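## Task

Get the nests into this state: plate C16 resting in N1, plate C51 in N2 and plate C15 in N3. Each plate lies flat within its nest's locators, with its well A1 at the nest corner labelled A1. The arrangement must hold without the robot touching it. At the end, open the grippers and pull the arms away.

## Robot and tools

SETUP. Two 6-joint arms, left_arm and right_arm, each carry a parallel gripper. The names are labels only and do not match sides of any image. Nest OUT starts empty and sits between the arms. In front of the arms, in a clockwise arc seen from above, lie N1, N2, N3 and RD. A fixed bar-code scanner next to RD is always on. Plate IDs are unknown at first: to read one, lay the plate flat in RD with its cut-off corner (well A1) at RD's A1 corner, and keep grippers out of the scanner's line of sight. The idle arm may be parked out of the way. Sometimes a held part gets a short tug, or a loose one gets nudged.

FRAME. All reported poses use one scene frame: origin on the table top midway between the arms, +z up, +x out across the table, left_arm on the +y side. Positions are in metres, orientation as quaternion wxyz, velocities in m/s and rad/s. Printed hand positions can be somewhat off, more so far out.

GRIPPER GEOMETRY. Fingers extend along the gripper's +z axis and close along its y axis. end_effector_position is the point where the pads meet when shut; fingertips stick out about 33 mm past it when closed and 9 mm when fully open. Closing pushes the tips roughly 24 mm further from the arm, so keep that clearance above surfaces.

execute_actions(actions). actions is a list run in order; an empty list just returns the state and images. Each action may have "rows", "steps" and "until".
- rows: 1 to 15 rows, each used for one control step of 1/30 s. Every row is one flat list of 18 numbers, each in [-1, 1], covering both arms even when one is idle: left_arm dx, dy, dz, rx, ry, rz, then left gripper position, force_limit, speed; then the same nine for right_arm.
- dx to rz are an offset, not a pose: a target relative to that gripper's measured pose when the action began (for a call's first action, the last reported pose), expressed in the gripper's own axes. Rows do not add up; each is measured from that same start. Scale: 1.0 equals 0.6 m or 180 degrees. rx, ry, rz form a single rotation vector.
- position is absolute: +1 fully open (140 mm), about -0.8 pads touching, -1 closes until blocked. force_limit: about 14 N at -1, 60 N at 0, 107 N at +1 (parts up to 40 mm wide). speed of the pad gap: about 30 mm/s at -1, 140 at 0, 250 at +1. To keep a gripper unchanged, repeat its previous three numbers; a 0 is itself a command.
- steps: 1 to 450 (default 15), at least the number of rows. After the final row each arm keeps driving toward that row's target and grippers keep that command, so give long moves enough steps. A move cut short may not finish by itself; send the remainder next action.
- until: stops the action at the first step where all conditions hold; arms are not halted. Only the scanner can be named, fields code (e.g. "c16", "e01", "no_read") and reads. Numbers need a comparison: ["="|"!="|"<"|"<="|">"|">=", value]. Example: {"steps": 150, "until": {"scanner": {"code": "c56"}}}.
Any value out of range or unknown name makes the whole call rejected before motion.

MOTION LIMITS. Each step the commanded pose is clipped to within 70 mm and 16 degrees of the measured one; position wins over orientation if both cannot be met. Joint target speeds are capped (waist, shoulder 2.09; elbow 3.14; others 3.93 rad/s) with 0.3 s to accelerate. Elbows cannot fully straighten. Ramp moves gently, e.g. add 0.01 per row (6 mm per step) rather than jumping to the full offset; abrupt starts can shake a plate free. The robot holds the last command while you are composing the next reply.

GRIPPING. Close with position -1 and confirm object_status = 2. Codes: 0 moving, 1 blocked while opening, 2 blocked while closing, 3 reached target or pads met (a thin part may still be held). To squeeze harder while at 2, raise force_limit and switch position between -1 and -0.98. position_measured is in counts: 3 open, 230 pads met, not linear in mm.

RESULTS. A state line per arm (pose, velocities), "Hand target" lines (where the controller is now steering each gripper), "pose unreachable" when the clearance check altered or blocked a command to the named arm, flange force (outside force incl. held weight; noisy, "no reading" if unavailable), scanner code (lower-case ID or no_read, never wrong) and reads (count of changes from no_read to an ID), plus MOTOR HOT warnings and fault lines. Images come from cam_high (896x504), cam_low (896x504), cam_left_wrist and cam_right_wrist (504x504 fisheye); calibrations are supplied but may be off by a few degrees and millimetres.

FAULTS. If contact torque hits a joint's load limit (waist, shoulder 302; elbow 142; forearm roll, wrist pitch, wrist roll 40 N m, held weight included) or an outside force reaches 144 N, that arm halts for 10 s, yields to the contact and skips the remainder of the call. Overheating from holding loads brakes the arm too. Pushing an arm far from its target cancels both arms' targets.

zoom_image(camera, region): enlarged view of the latest image from cam_high, cam_low, cam_left_wrist or cam_right_wrist; region = [x0, y0, x1, y1] pixels from the top-left, no larger than 504 by 504.

finished_scene(scene): ends the current scene, given its number, after the last command has been held; irreversible, reports success and gives the next task. Answering without a tool call ends everything.

AVOID. Knocking or placing anything off the table (ends the scene), arms colliding or pressing each other, drops, slips, slams and hard shoves. Before finishing, make sure every plate rests on its own, then open and withdraw.

Each tool is called after "Call:" by a JSON object that holds its "name" and its "arguments", one argument or row to a line.

## Session

Call:
{"name": "execute_actions", "arguments": {
  "actions": []
}}

Scene clock: 0.00 s.
left_arm: end_effector_position=(+0.5852, -0.1832, +0.1608) position_measured=3 object_status=3 end_effector_quat_wxyz=(+0.407, +0.672, -0.611, -0.097) end_effector_velocity=(-0.000, +0.000, +0.000) end_effector_angular_velocity=(+0.000, +0.000, -0.000) | right_arm: end_effector_position=(+0.0575, -0.5490, +0.3914) position_measured=3 object_status=3 end_effector_quat_wxyz=(-0.204, +0.488, +0.806, -0.265) end_effector_velocity=(-0.001, +0.000, -0.000) end_effector_angular_velocity=(+0.000, +0.001, +0.002)
Joint positions: left_arm=[-0.772  1.169  0.435 -0.847  1.718  2.247] | right_arm=[ 0.687 -0.374  2.088  0.21   2.078  0.221]
Joint velocities: left_arm=[-0.  0. -0.  0.  0. -0.] | right_arm=[ 0.002  0.     0.001  0.001 -0.    -0.   ]
Flange force (N, the push that the arm receives, along the gripper's own x y z axes): no reading
Hand target (left_arm): +0.585, -0.183, +0.161; +0.407, +0.672, -0.611, -0.097
Hand target (right_arm): +0.058, -0.549, +0.391; -0.204, +0.488, +0.806, -0.265
scanner: code=no_read reads=0

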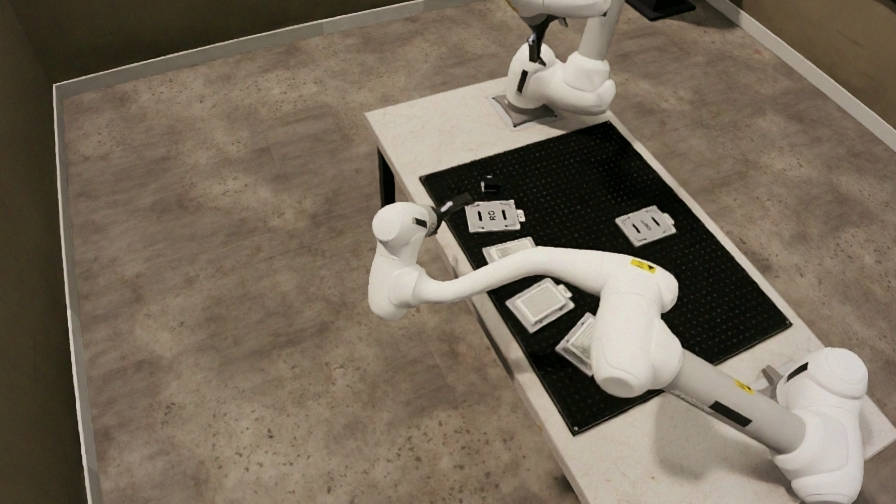

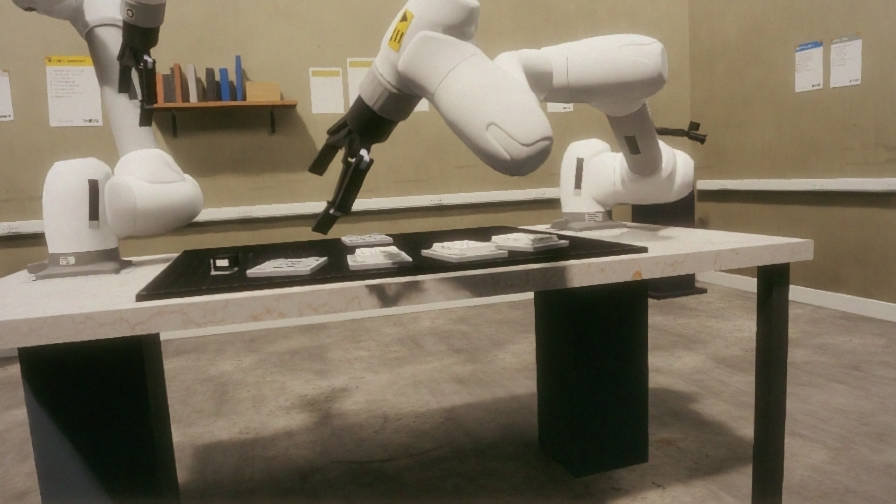

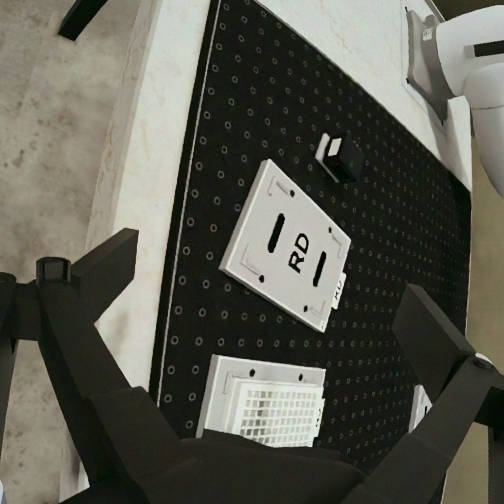

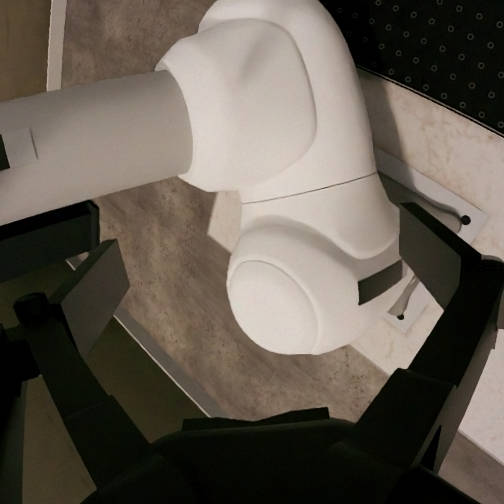

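Call:
{"name": "execute_actions", "arguments": {
  "actions": [
    {"rows":[[-0.32,0.586,-0.322,0.2342,-0.1441,0.0283,1,0,0,0,0,0,0,0,0,1,0,0]],"steps":60}
  ]
}}

Scene clock: 12.77 s.
left_arm: end_effector_position=(+0.4002, +0.0993, +0.4500) position_measured=3 object_status=3 end_effector_quat_wxyz=(+0.000, +0.707, -0.707, -0.000) end_effector_velocity=(-0.000, +0.000, -0.000) end_effector_angular_velocity=(+0.000, +0.001, -0.000) | right_arm: end_effector_position=(+0.0575, -0.5490, +0.3914) position_measured=3 object_status=3 end_effector_quat_wxyz=(-0.204, +0.488, +0.806, -0.265) end_effector_velocity=(-0.000, +0.001, +0.000) end_effector_angular_velocity=(+0.000, +0.002, +0.000)
Joint positions: left_arm=[-0.991  0.327  1.167 -0.     1.648  2.173] | right_arm=[ 0.687 -0.374  2.088  0.21   2.078  0.221]
Joint velocities: left_arm=[ 0.    -0.     0.001 -0.     0.     0.   ] | right_arm=[ 0.001  0.001 -0.     0.002  0.     0.   ]
Flange force (N, the push that the arm receives, along the gripper's own x y z axes): left_arm=[8.1 -4.0 -8.2] | right_arm=[-4.0 -1.1 -5.2]
Hand target (left_arm): +0.400, +0.099, +0.450; +0.000, +0.707, -0.707, -0.000
Hand target (right_arm): +0.058, -0.549, +0.391; -0.204, +0.488, +0.806, -0.265
Off the commanded pose (left_arm): 0.001 m, 0 deg.
Off the commanded pose (right_arm): 0.000 m, 0 deg.
scanner: code=no_read reads=0
camera_calibration (this result's frames):
cam_left_wrist: T_world_to_cam=[[-0.979421, -0.191006, -0.0652029, 0.449455], [-0.201827, 0.928214, 0.312545, -0.135549], [0.000824198, 0.319273, -0.947662, 0.590695], [0, 0, 0, 1]] pos_world=[0.412362, 0.0230736, 0.63145]
cam_right_wrist: T_world_to_cam=[[0.722637, 0.272303, -0.635332, 0.361056], [0.55979, -0.769745, 0.306803, -0.573121], [-0.4055, -0.57736, -0.708679, 0.165987], [0, 0, 0, 1]] pos_world=[0.127223, -0.443639, 0.522857]

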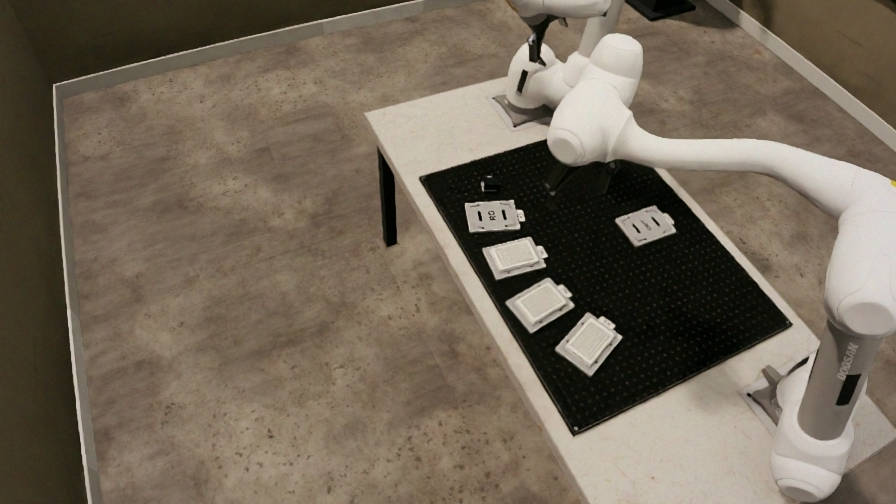

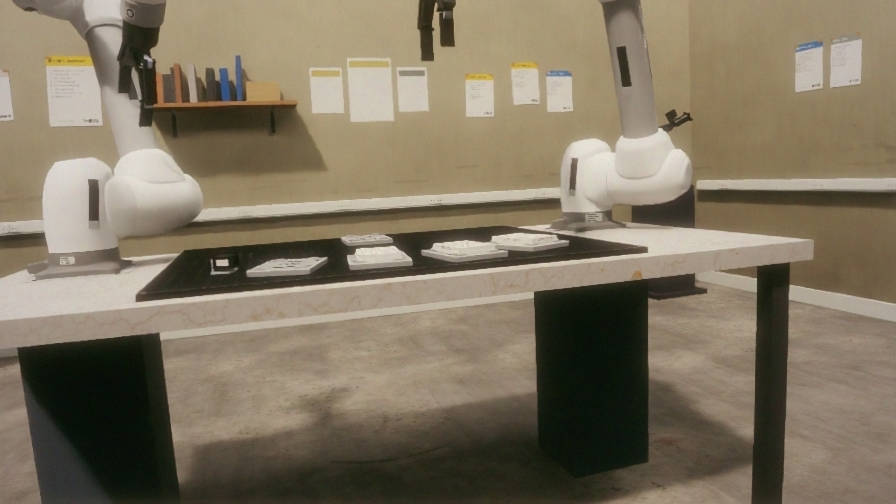

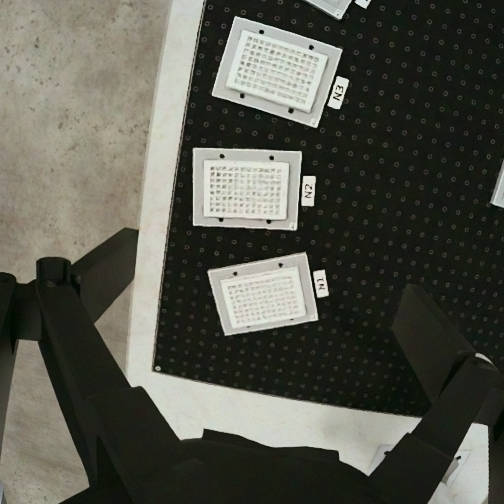

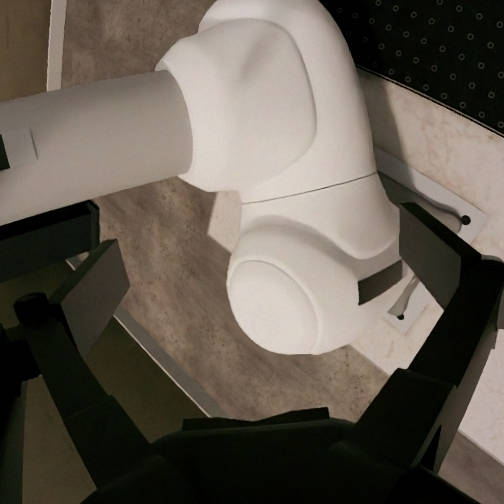

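Call:
{"name": "zoom_image", "arguments": {
  "camera": "cam_left_wrist",
  "region": [170, 0, 370, 350]
}}

Call:
{"name": "zoom_image", "arguments": {
  "camera": "cam_high",
  "region": [440, 160, 700, 390]
}}

Call:
{"name": "zoom_image", "arguments": {
  "camera": "cam_low",
  "region": [190, 210, 610, 300]
}}

Region (170, 0, 370, 350) of cam_left_wrist's 504x504 image, scaled by 1.440, with more detail than that image has; it fills the left 288 columns of this view, and the rest is white.

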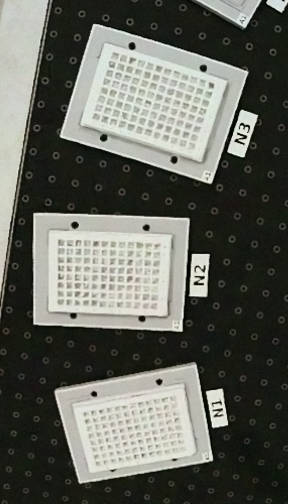

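Region (440, 160, 700, 390) of cam_high's 896x504 image, scaled by 1.938, with more detail than that image has; it fills the top 446 rows of this view, and the rest is white.

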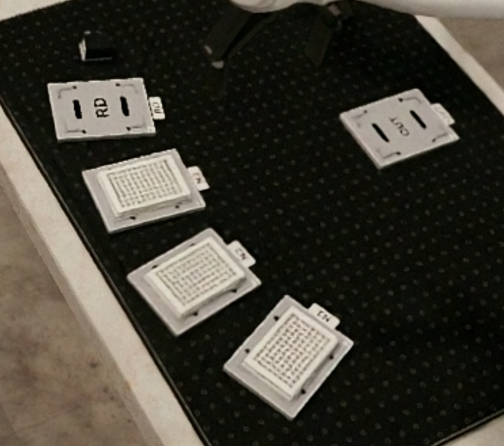

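Region (190, 210, 610, 300) of cam_low's 896x504 image, scaled by 1.200, with more detail than that image has; it fills the top 108 rows of this view, and the rest is white.

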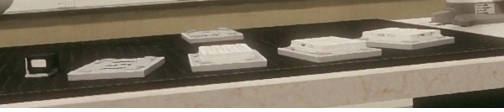

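Call:
{"name": "zoom_image", "arguments": {
  "camera": "cam_left_wrist",
  "region": [180, 130, 340, 345]
}}

Call:
{"name": "zoom_image", "arguments": {
  "camera": "cam_left_wrist",
  "region": [200, 0, 360, 140]
}}

Call:
{"name": "zoom_image", "arguments": {
  "camera": "cam_low",
  "region": [410, 225, 580, 270]
}}

Region (180, 130, 340, 345) of cam_left_wrist's 504x504 image, scaled by 2.344, with more detail than that image has; it fills the left 375 columns of this view, and the rest is white.

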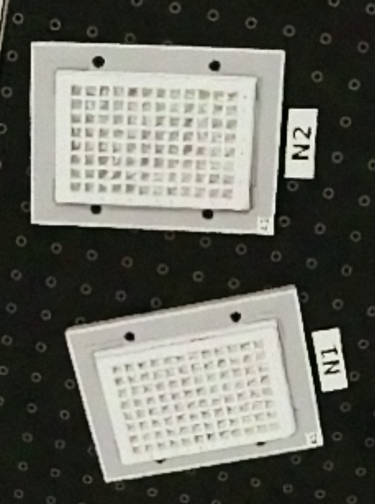

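Region (200, 0, 360, 140) of cam_left_wrist's 504x504 image, scaled by 3.150, with more detail than that image has; it fills the top 441 rows of this view, and the rest is white.

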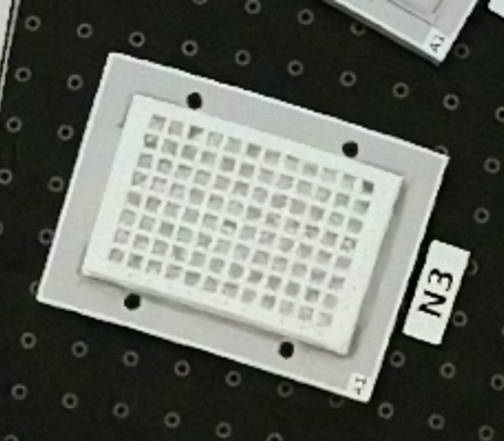

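Region (410, 225, 580, 270) of cam_low's 896x504 image, scaled by 2.965, with more detail than that image has; it fills the top 133 rows of this view, and the rest is white.

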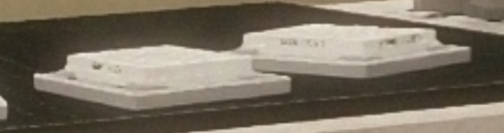

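Call:
{"name": "zoom_image", "arguments": {
  "camera": "cam_low",
  "region": [485, 230, 575, 258]
}}

Call:
{"name": "zoom_image", "arguments": {
  "camera": "cam_low",
  "region": [340, 238, 510, 275]
}}

Region (485, 230, 575, 258) of cam_low's 896x504 image, scaled by 5.600, with more detail than that image has; it fills the top 157 rows of this view, and the rest is white.

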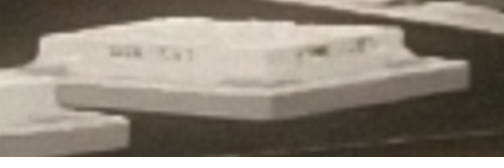

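Region (340, 238, 510, 275) of cam_low's 896x504 image, scaled by 2.965, with more detail than that image has; it fills the top 110 rows of this view, and the rest is white.

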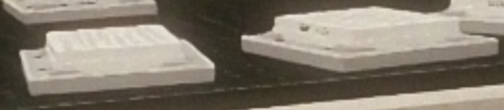

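Call:
{"name": "execute_actions", "arguments": {
  "actions": [
    {"rows":[[0.333,-0.033,0.5,0,-0.222,0,1,0,0,0,0,0,0,0,0,1,0,0]],"steps":50}
  ]
}}

Scene clock: 34.17 s.
left_arm: end_effector_position=(+0.4201, -0.1002, +0.1497) position_measured=3 object_status=3 end_effector_quat_wxyz=(-0.241, +0.664, -0.664, -0.242) end_effector_velocity=(-0.000, +0.000, +0.000) end_effector_angular_velocity=(-0.000, +0.000, -0.000) | right_arm: end_effector_position=(+0.0575, -0.5490, +0.3914) position_measured=3 object_status=3 end_effector_quat_wxyz=(-0.204, +0.488, +0.806, -0.265) end_effector_velocity=(-0.001, +0.000, +0.000) end_effector_angular_velocity=(+0.002, +0.001, +0.000)
Joint positions: left_arm=[-1.186  1.142  0.44   0.317  2.192  2.08 ] | right_arm=[ 0.687 -0.374  2.088  0.21   2.078  0.221]
Joint velocities: left_arm=[-0. -0.  0. -0.  0.  0.] | right_arm=[ 0.    -0.    -0.     0.002  0.001 -0.   ]
Flange force (N, the push that the arm receives, along the gripper's own x y z axes): left_arm=no reading | right_arm=[-4.0 -1.5 -4.1]
Hand target (left_arm): +0.420, -0.100, +0.150; -0.241, +0.664, -0.664, -0.242
Hand target (right_arm): +0.058, -0.549, +0.391; -0.204, +0.488, +0.806, -0.265
Off the commanded pose (left_arm): 0.000 m, 0 deg.
Off the commanded pose (right_arm): 0.000 m, 0 deg.
scanner: code=no_read reads=0
camera_calibration (this result's frames):
cam_left_wrist: T_world_to_cam=[[-0.979561, -0.104843, -0.171661, 0.435917], [-0.201145, 0.510689, 0.835905, 0.0270193], [0.0000262601, 0.853349, -0.52134, 0.359806], [0, 0, 0, 1]] pos_world=[0.432433, -0.275136, 0.239826]
cam_right_wrist: T_world_to_cam=[[0.722637, 0.272303, -0.635332, 0.361056], [0.55979, -0.769745, 0.306802, -0.573121], [-0.4055, -0.577359, -0.708679, 0.165987], [0, 0, 0, 1]] pos_world=[0.127223, -0.443639, 0.522857]

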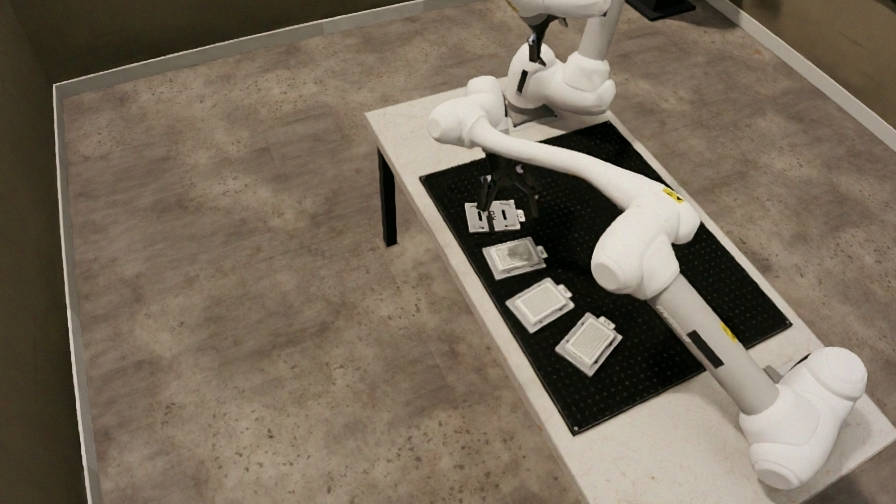

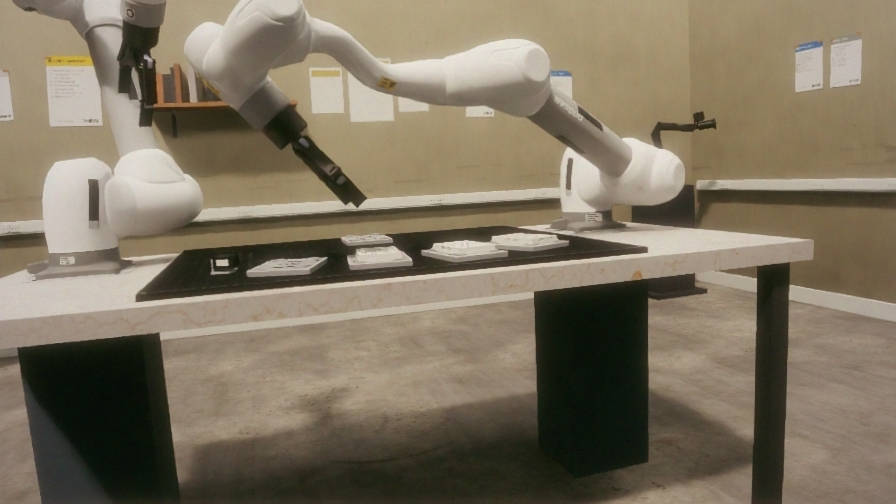

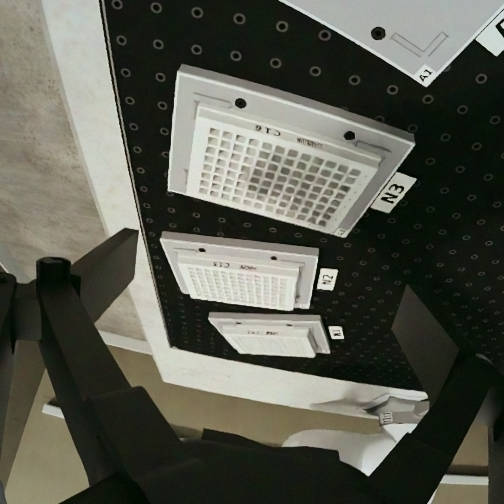

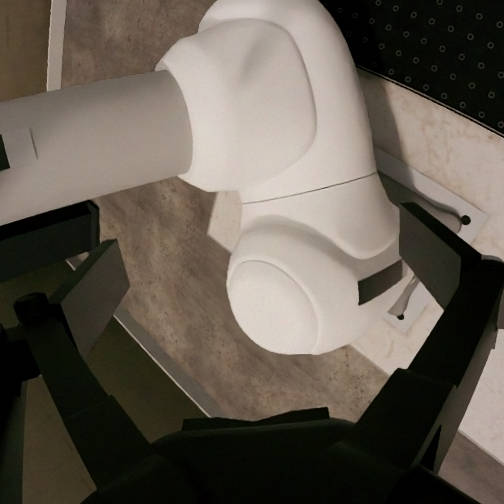

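Call:
{"name": "zoom_image", "arguments": {
  "camera": "cam_left_wrist",
  "region": [190, 100, 390, 240]
}}

Call:
{"name": "zoom_image", "arguments": {
  "camera": "cam_left_wrist",
  "region": [170, 240, 340, 365]
}}

Region (190, 100, 390, 240) of cam_left_wrist's 504x504 image, scaled by 2.520, with more detail than that image has; it fills the top 353 rows of this view, and the rest is white.

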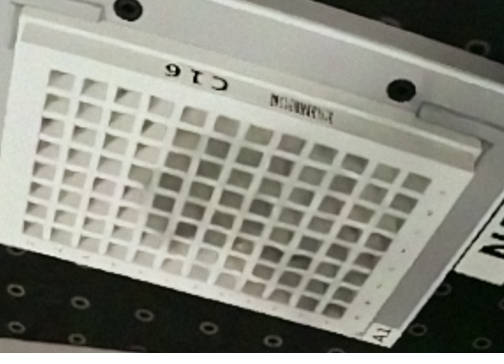

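Region (170, 240, 340, 365) of cam_left_wrist's 504x504 image, scaled by 2.965, with more detail than that image has; it fills the top 371 rows of this view, and the rest is white.

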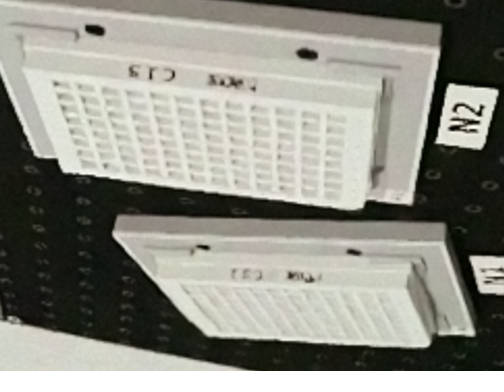

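Call:
{"name": "execute_actions", "arguments": {
  "actions": [
    {"rows":[[-0.118,-0.012,-0.008,0,0.222,0,1,0,0,0,0,0,0,0,0,1,0,0]],"steps":30},
    {"rows":[[0,0,0,0,0,-0.469,1,0,0,0,0,0,0,0,0,1,0,0]],"steps":35}
  ]
}}

Scene clock: 48.83 s.
left_arm: end_effector_position=(+0.4274, -0.0493, +0.1991) position_measured=3 object_status=3 end_effector_quat_wxyz=(-0.000, +0.999, -0.049, -0.000) end_effector_velocity=(+0.001, +0.000, -0.001) end_effector_angular_velocity=(+0.008, -0.004, +0.017) | right_arm: end_effector_position=(+0.0575, -0.5490, +0.3914) position_measured=3 object_status=3 end_effector_quat_wxyz=(-0.204, +0.488, +0.806, -0.265) end_effector_velocity=(-0.000, -0.000, +0.000) end_effector_angular_velocity=(-0.001, +0.000, +0.002)
Joint positions: left_arm=[-1.06   0.602  1.208 -0.001  1.333  0.632] | right_arm=[ 0.687 -0.374  2.088  0.21   2.078  0.221]
Joint velocities: left_arm=[-0.002  0.003 -0.004  0.008  0.005 -0.021] | right_arm=[ 0.002  0.    -0.001 -0.001  0.001 -0.001]
Flange force (N, the push that the arm receives, along the gripper's own x y z axes): left_arm=[5.1 6.2 -4.4] | right_arm=[-2.9 -2.8 -4.1]
Flange force at the end of the 1st action (N, along the gripper's axes at the end of the call): left_arm=[-0.7 5.9 -2.7] | right_arm=[-3.2 -2.3 -4.7]
Hand target (left_arm): +0.427, -0.049, +0.199; -0.000, +0.999, -0.049, -0.000
Hand target (right_arm): +0.058, -0.549, +0.391; -0.204, +0.488, +0.806, -0.265
Off the commanded pose (left_arm): 0.000 m, 0 deg.
Off the commanded pose (right_arm): 0.000 m, 0 deg.
scanner: code=no_read reads=0
camera_calibration (this result's frames):
cam_left_wrist: T_world_to_cam=[[0.0940965, -0.993372, -0.0660075, -0.0668396], [-0.943391, -0.110151, 0.312859, 0.351952], [-0.318056, 0.0328319, -0.947503, 0.522449], [0, 0, 0, 1]] pos_world=[0.504486, -0.0447818, 0.380499]
cam_right_wrist: T_world_to_cam=[[0.722637, 0.272303, -0.635332, 0.361056], [0.55979, -0.769745, 0.306802, -0.573121], [-0.4055, -0.577359, -0.708679, 0.165987], [0, 0, 0, 1]] pos_world=[0.127223, -0.443639, 0.522857]

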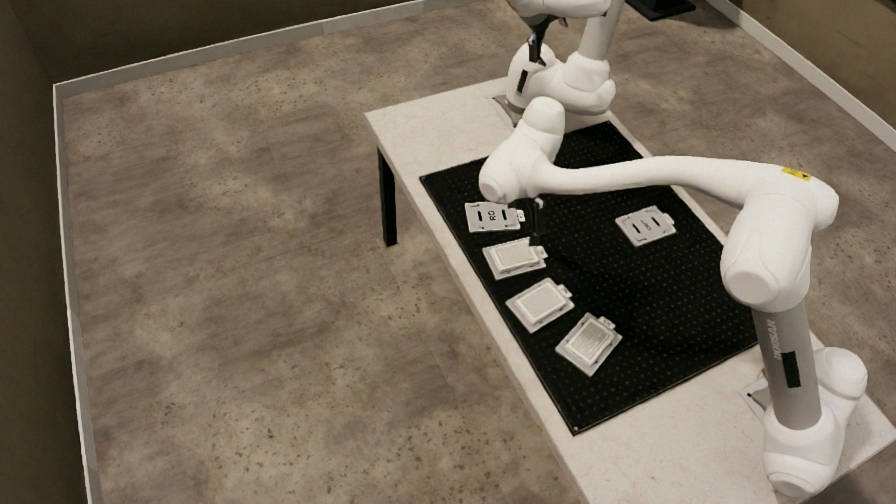

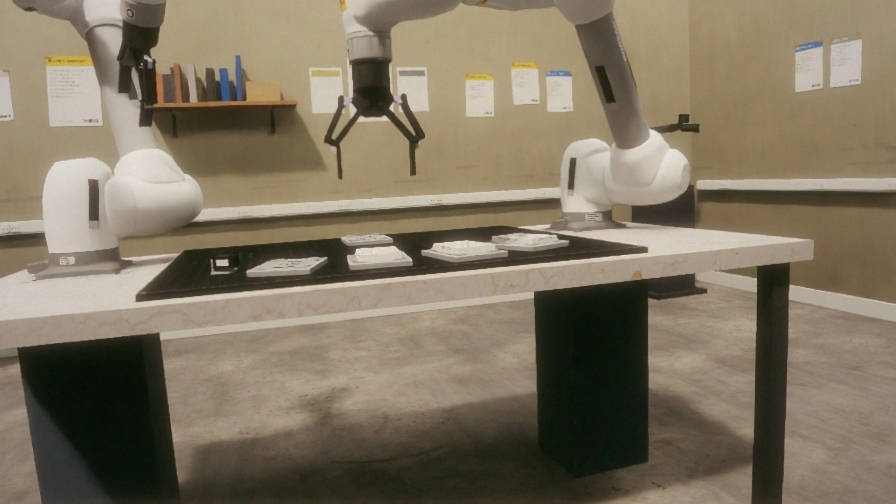

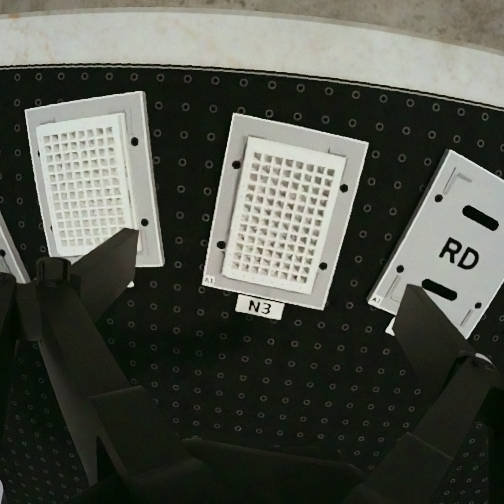

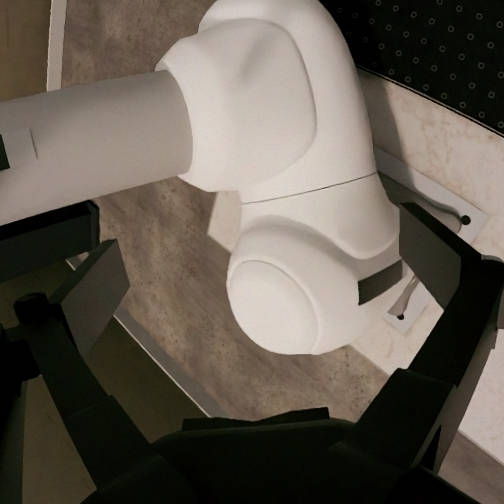

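Call:
{"name": "execute_actions", "arguments": {
  "actions": [
    {"rows":[[-0.003,0.0175,0.18,0,0,0,0.55,0,0,0,0,0,0,0,0,1,0,0]],"steps":30}
  ]
}}

Call:
{"name": "zoom_image", "arguments": {
  "camera": "cam_low",
  "region": [300, 170, 460, 280]
}}

Scene clock: 55.57 s.
left_arm: end_effector_position=(+0.4246, -0.0596, +0.0910) position_measured=59 object_status=3 end_effector_quat_wxyz=(-0.000, +0.999, -0.049, -0.001) end_effector_velocity=(+0.000, +0.000, -0.001) end_effector_angular_velocity=(+0.001, +0.000, +0.000) | right_arm: end_effector_position=(+0.0575, -0.5490, +0.3914) position_measured=3 object_status=3 end_effector_quat_wxyz=(-0.204, +0.488, +0.806, -0.265) end_effector_velocity=(-0.000, +0.000, -0.000) end_effector_angular_velocity=(+0.002, -0.001, -0.002)
Joint positions: left_arm=[-1.069  0.67   1.295 -0.001  1.177  0.623] | right_arm=[ 0.687 -0.374  2.088  0.21   2.078  0.221]
Joint velocities: left_arm=[ 0.     0.001 -0.     0.     0.    -0.   ] | right_arm=[-0.001 -0.001  0.001  0.001 -0.001  0.001]
Flange force (N, the push that the arm receives, along the gripper's own x y z axes): left_arm=[11.4 8.7 -0.5] | right_arm=[-6.1 -3.6 -3.8]
Hand target (left_arm): +0.425, -0.060, +0.091; -0.000, +0.999, -0.049, -0.000
Hand target (right_arm): +0.058, -0.549, +0.391; -0.204, +0.488, +0.806, -0.265
Off the commanded pose (left_arm): 0.000 m, 0 deg.
Off the commanded pose (right_arm): 0.000 m, 0 deg.
scanner: code=no_read reads=0
camera_calibration (this result's frames):
cam_left_wrist: T_world_to_cam=[[0.0942337, -0.993361, -0.0659884, -0.0840303], [-0.943362, -0.110277, 0.312901, 0.381946], [-0.318101, 0.0327651, -0.947491, 0.419536], [0, 0, 0, 1]] pos_world=[0.501687, -0.0550988, 0.27245]

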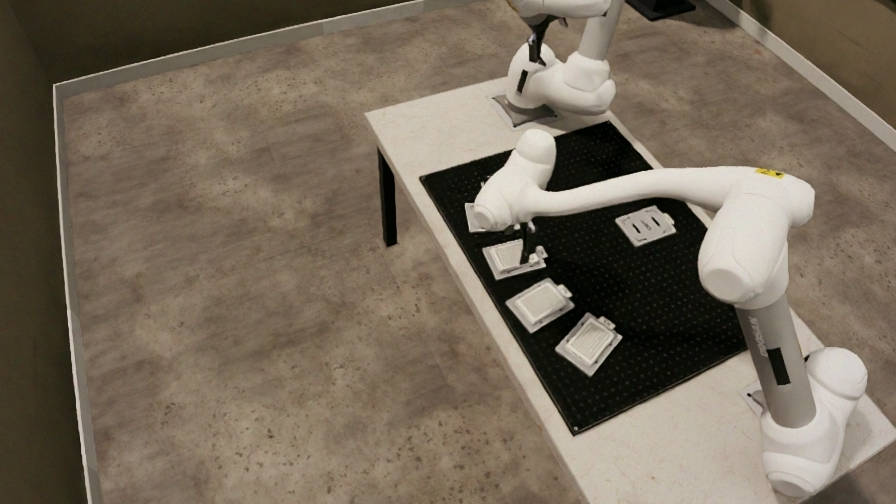

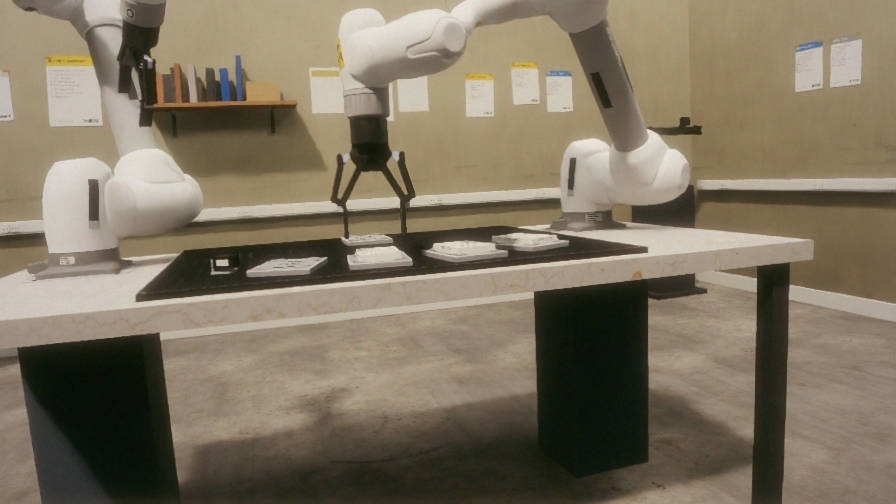

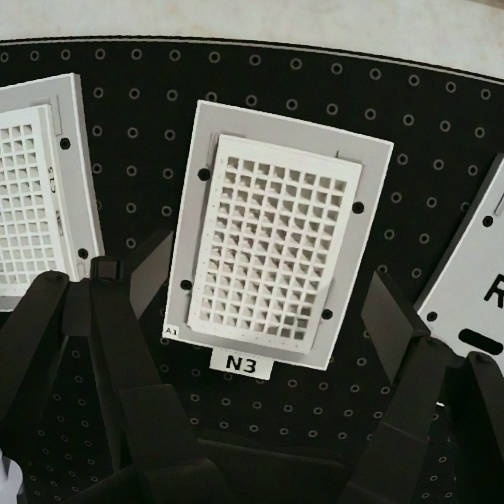

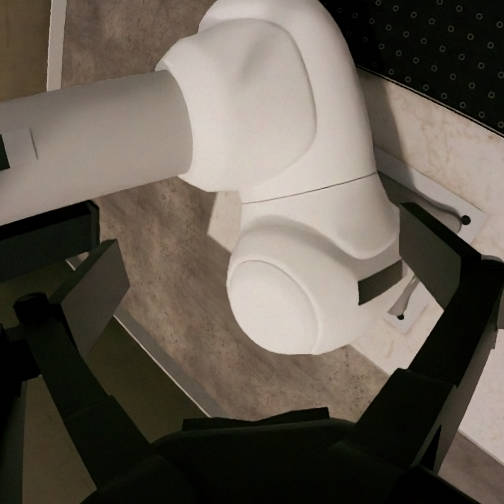

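Region (300, 170, 460, 280) of cam_low's 896x504 image, scaled by 3.150, with more detail than that image has; it fills the top 346 rows of this view, and the rest is white.

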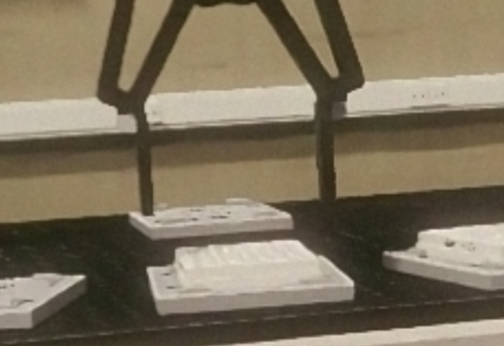

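Call:
{"name": "execute_actions", "arguments": {
  "actions": [
    {"rows":[[0,0,0.02,0,0,0,0.45,0,0,0,0,0,0,0,0,1,0,0],[0,0,0.04,0,0,0,0.45,0,0,0,0,0,0,0,0,1,0,0],[0,0,0.055,0,0,0,0.45,0,0,0,0,0,0,0,0,1,0,0]],"steps":20}
  ]
}}

Call:
{"name": "zoom_image", "arguments": {
  "camera": "cam_low",
  "region": [320, 200, 440, 280]
}}

Scene clock: 64.07 s.
left_arm: end_effector_position=(+0.4246, -0.0597, +0.0580) position_measured=72 object_status=3 end_effector_quat_wxyz=(-0.000, +0.999, -0.049, -0.000) end_effector_velocity=(-0.000, +0.000, +0.000) end_effector_angular_velocity=(+0.001, +0.000, +0.000) | right_arm: end_effector_position=(+0.0575, -0.5490, +0.3914) position_measured=3 object_status=3 end_effector_quat_wxyz=(-0.204, +0.488, +0.806, -0.265) end_effector_velocity=(-0.000, +0.000, -0.000) end_effector_angular_velocity=(-0.000, +0.000, +0.002)
Joint positions: left_arm=[-1.069  0.693  1.32  -0.001  1.13   0.623] | right_arm=[ 0.687 -0.374  2.088  0.21   2.078  0.221]
Joint velocities: left_arm=[ 0. -0.  0.  0.  0. -0.] | right_arm=[ 0.002  0.001 -0.    -0.    -0.    -0.   ]
Flange force (N, the push that the arm receives, along the gripper's own x y z axes): left_arm=[3.4 6.5 -2.7] | right_arm=[-3.5 -3.1 -4.6]
Hand target (left_arm): +0.425, -0.060, +0.058; -0.000, +0.999, -0.049, -0.001
Hand target (right_arm): +0.058, -0.549, +0.391; -0.204, +0.488, +0.806, -0.265
Off the commanded pose (left_arm): 0.000 m, 0 deg.
Off the commanded pose (right_arm): 0.000 m, 0 deg.
scanner: code=no_read reads=0
camera_calibration (this result's frames):
cam_left_wrist: T_world_to_cam=[[0.0942512, -0.993359, -0.0659826, -0.0862397], [-0.943367, -0.110291, 0.31288, 0.392269], [-0.31808, 0.0327565, -0.947498, 0.388254], [0, 0, 0, 1]] pos_world=[0.501678, -0.0551213, 0.239447]
cam_right_wrist: T_world_to_cam=[[0.722637, 0.272303, -0.635332, 0.361056], [0.55979, -0.769745, 0.306803, -0.573121], [-0.4055, -0.577359, -0.708679, 0.165987], [0, 0, 0, 1]] pos_world=[0.127223, -0.443639, 0.522857]

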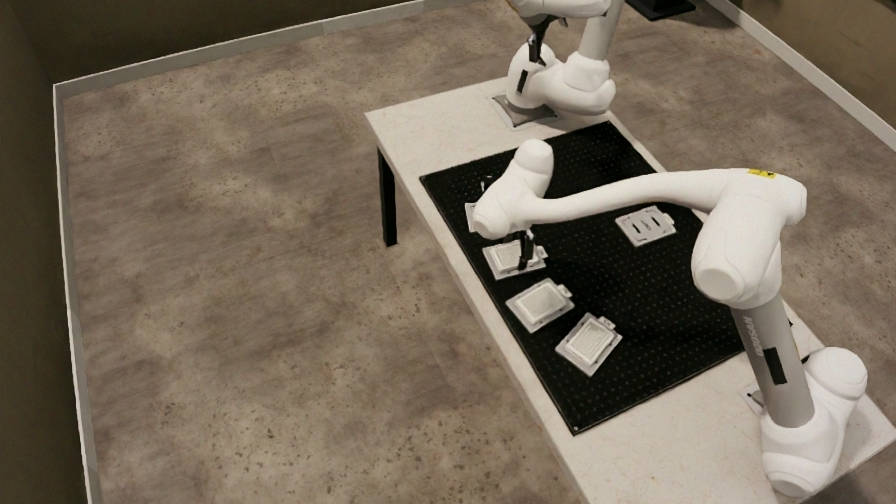

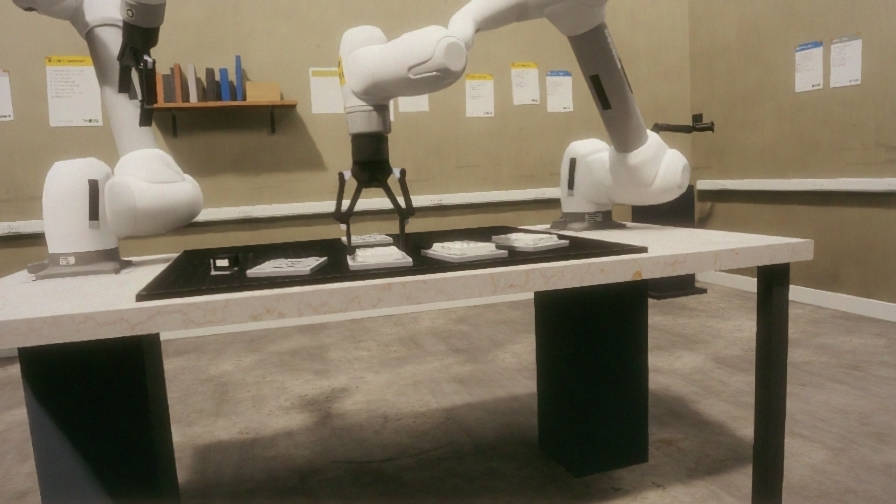

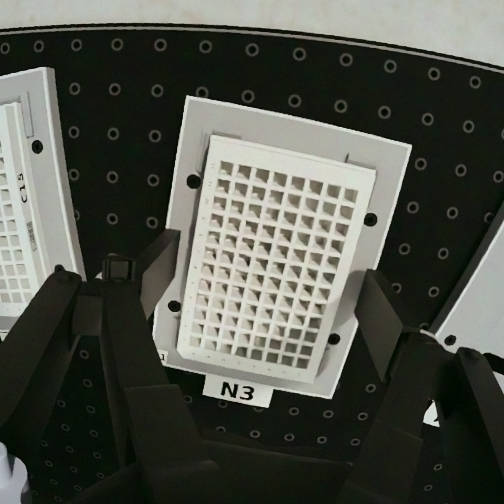

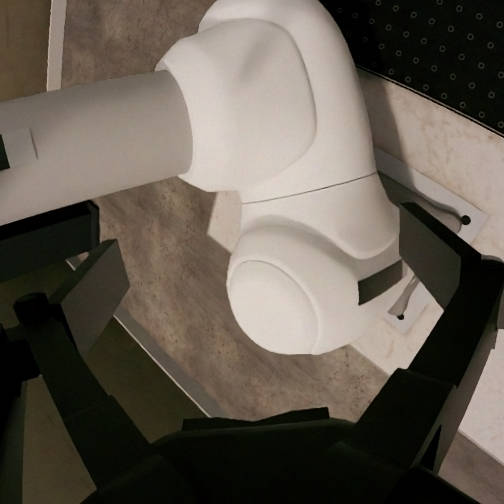

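Region (320, 200, 440, 280) of cam_low's 896x504 image, scaled by 4.200, with more detail than that image has.

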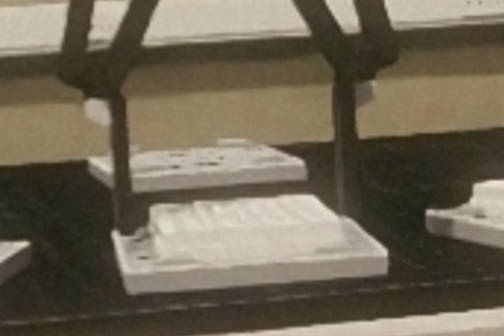

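Call:
{"name": "execute_actions", "arguments": {
  "actions": [
    {"rows":[[0,0,0.007,0,0,0,0.45,0,0,0,0,0,0,0,0,1,0,0]],"steps":12},
    {"rows":[[0,0,0,0,0,0,-1,0,-0.5,0,0,0,0,0,0,1,0,0]],"steps":20}
  ]
}}

Call:
{"name": "zoom_image", "arguments": {
  "camera": "cam_low",
  "region": [320, 200, 440, 280]
}}

Scene clock: 68.77 s.
left_arm: end_effector_position=(+0.4246, -0.0595, +0.0538) position_measured=105 object_status=2 end_effector_quat_wxyz=(-0.000, +0.999, -0.049, -0.001) end_effector_velocity=(-0.000, -0.001, -0.000) end_effector_angular_velocity=(-0.000, -0.000, -0.001) | right_arm: end_effector_position=(+0.0575, -0.5490, +0.3914) position_measured=3 object_status=3 end_effector_quat_wxyz=(-0.204, +0.488, +0.806, -0.265) end_effector_velocity=(+0.000, -0.000, -0.000) end_effector_angular_velocity=(+0.001, +0.000, -0.002)
Joint positions: left_arm=[-1.069  0.696  1.323 -0.001  1.124  0.623] | right_arm=[ 0.687 -0.374  2.088  0.21   2.078  0.221]
Joint velocities: left_arm=[-0.     0.001 -0.     0.    -0.001  0.   ] | right_arm=[-0.002 -0.     0.     0.001 -0.    -0.   ]
Flange force (N, the push that the arm receives, along the gripper's own x y z axes): left_arm=[2.1 -23.6 -47.9] | right_arm=[-5.9 -1.4 -4.5]
Flange force at the end of the 1st action (N, along the gripper's axes at the end of the call): left_arm=[3.2 3.5 -3.7] | right_arm=[-3.9 -3.1 -3.7]
Hand target (left_arm): +0.425, -0.060, +0.054; -0.000, +0.999, -0.049, -0.001
Hand target (right_arm): +0.058, -0.549, +0.391; -0.204, +0.488, +0.806, -0.265
Off the commanded pose (left_arm): 0.000 m, 0 deg.
Off the commanded pose (right_arm): 0.000 m, 0 deg.
scanner: code=no_read reads=0
camera_calibration (this result's frames):
cam_left_wrist: T_world_to_cam=[[0.0943989, -0.993336, -0.0661232, -0.0864636], [-0.94331, -0.110479, 0.312986, 0.393609], [-0.318206, 0.0328292, -0.947453, 0.384327], [0, 0, 0, 1]] pos_world=[0.501752, -0.0550189, 0.23522]

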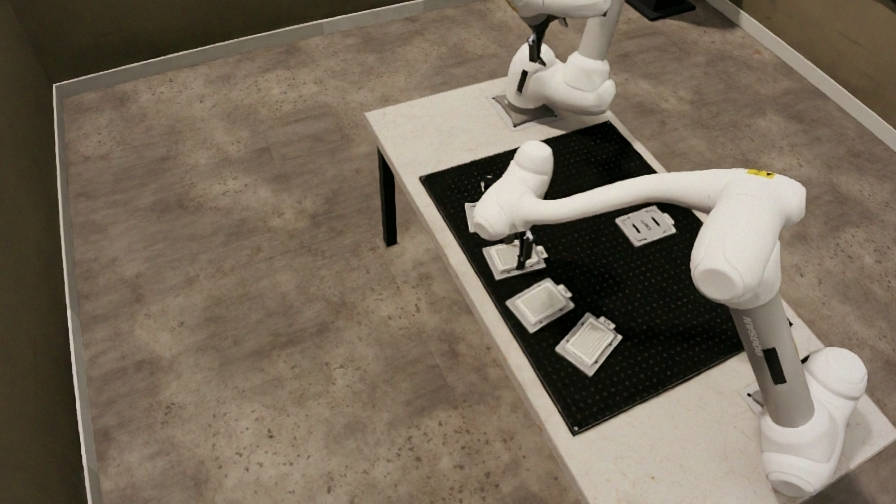

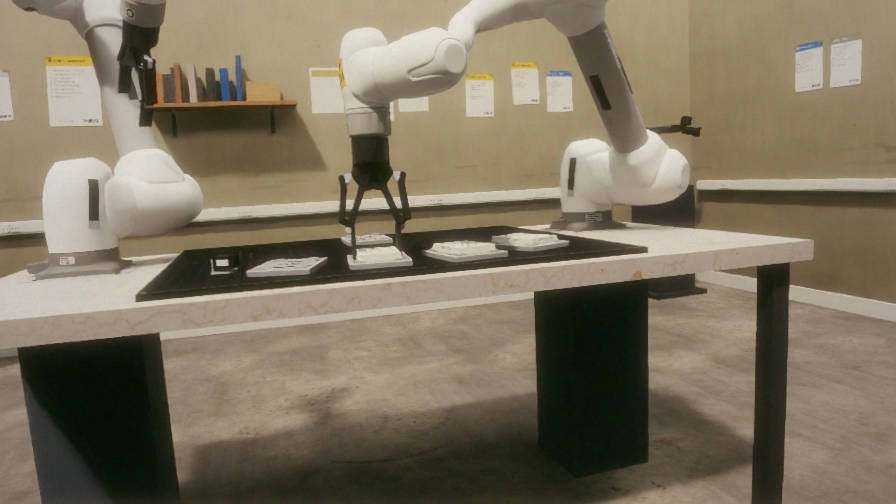

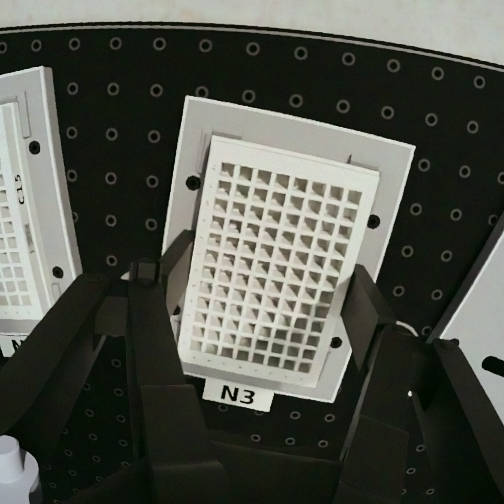

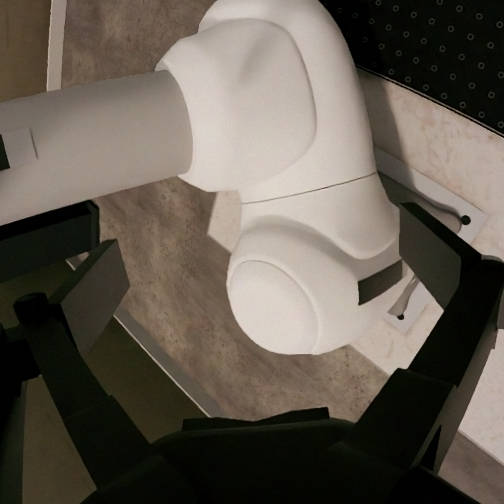

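Region (320, 200, 440, 280) of cam_low's 896x504 image, scaled by 4.200, with more detail than that image has.

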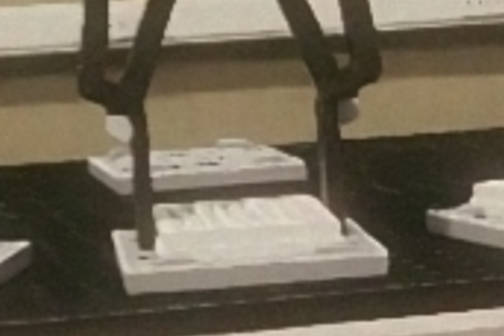

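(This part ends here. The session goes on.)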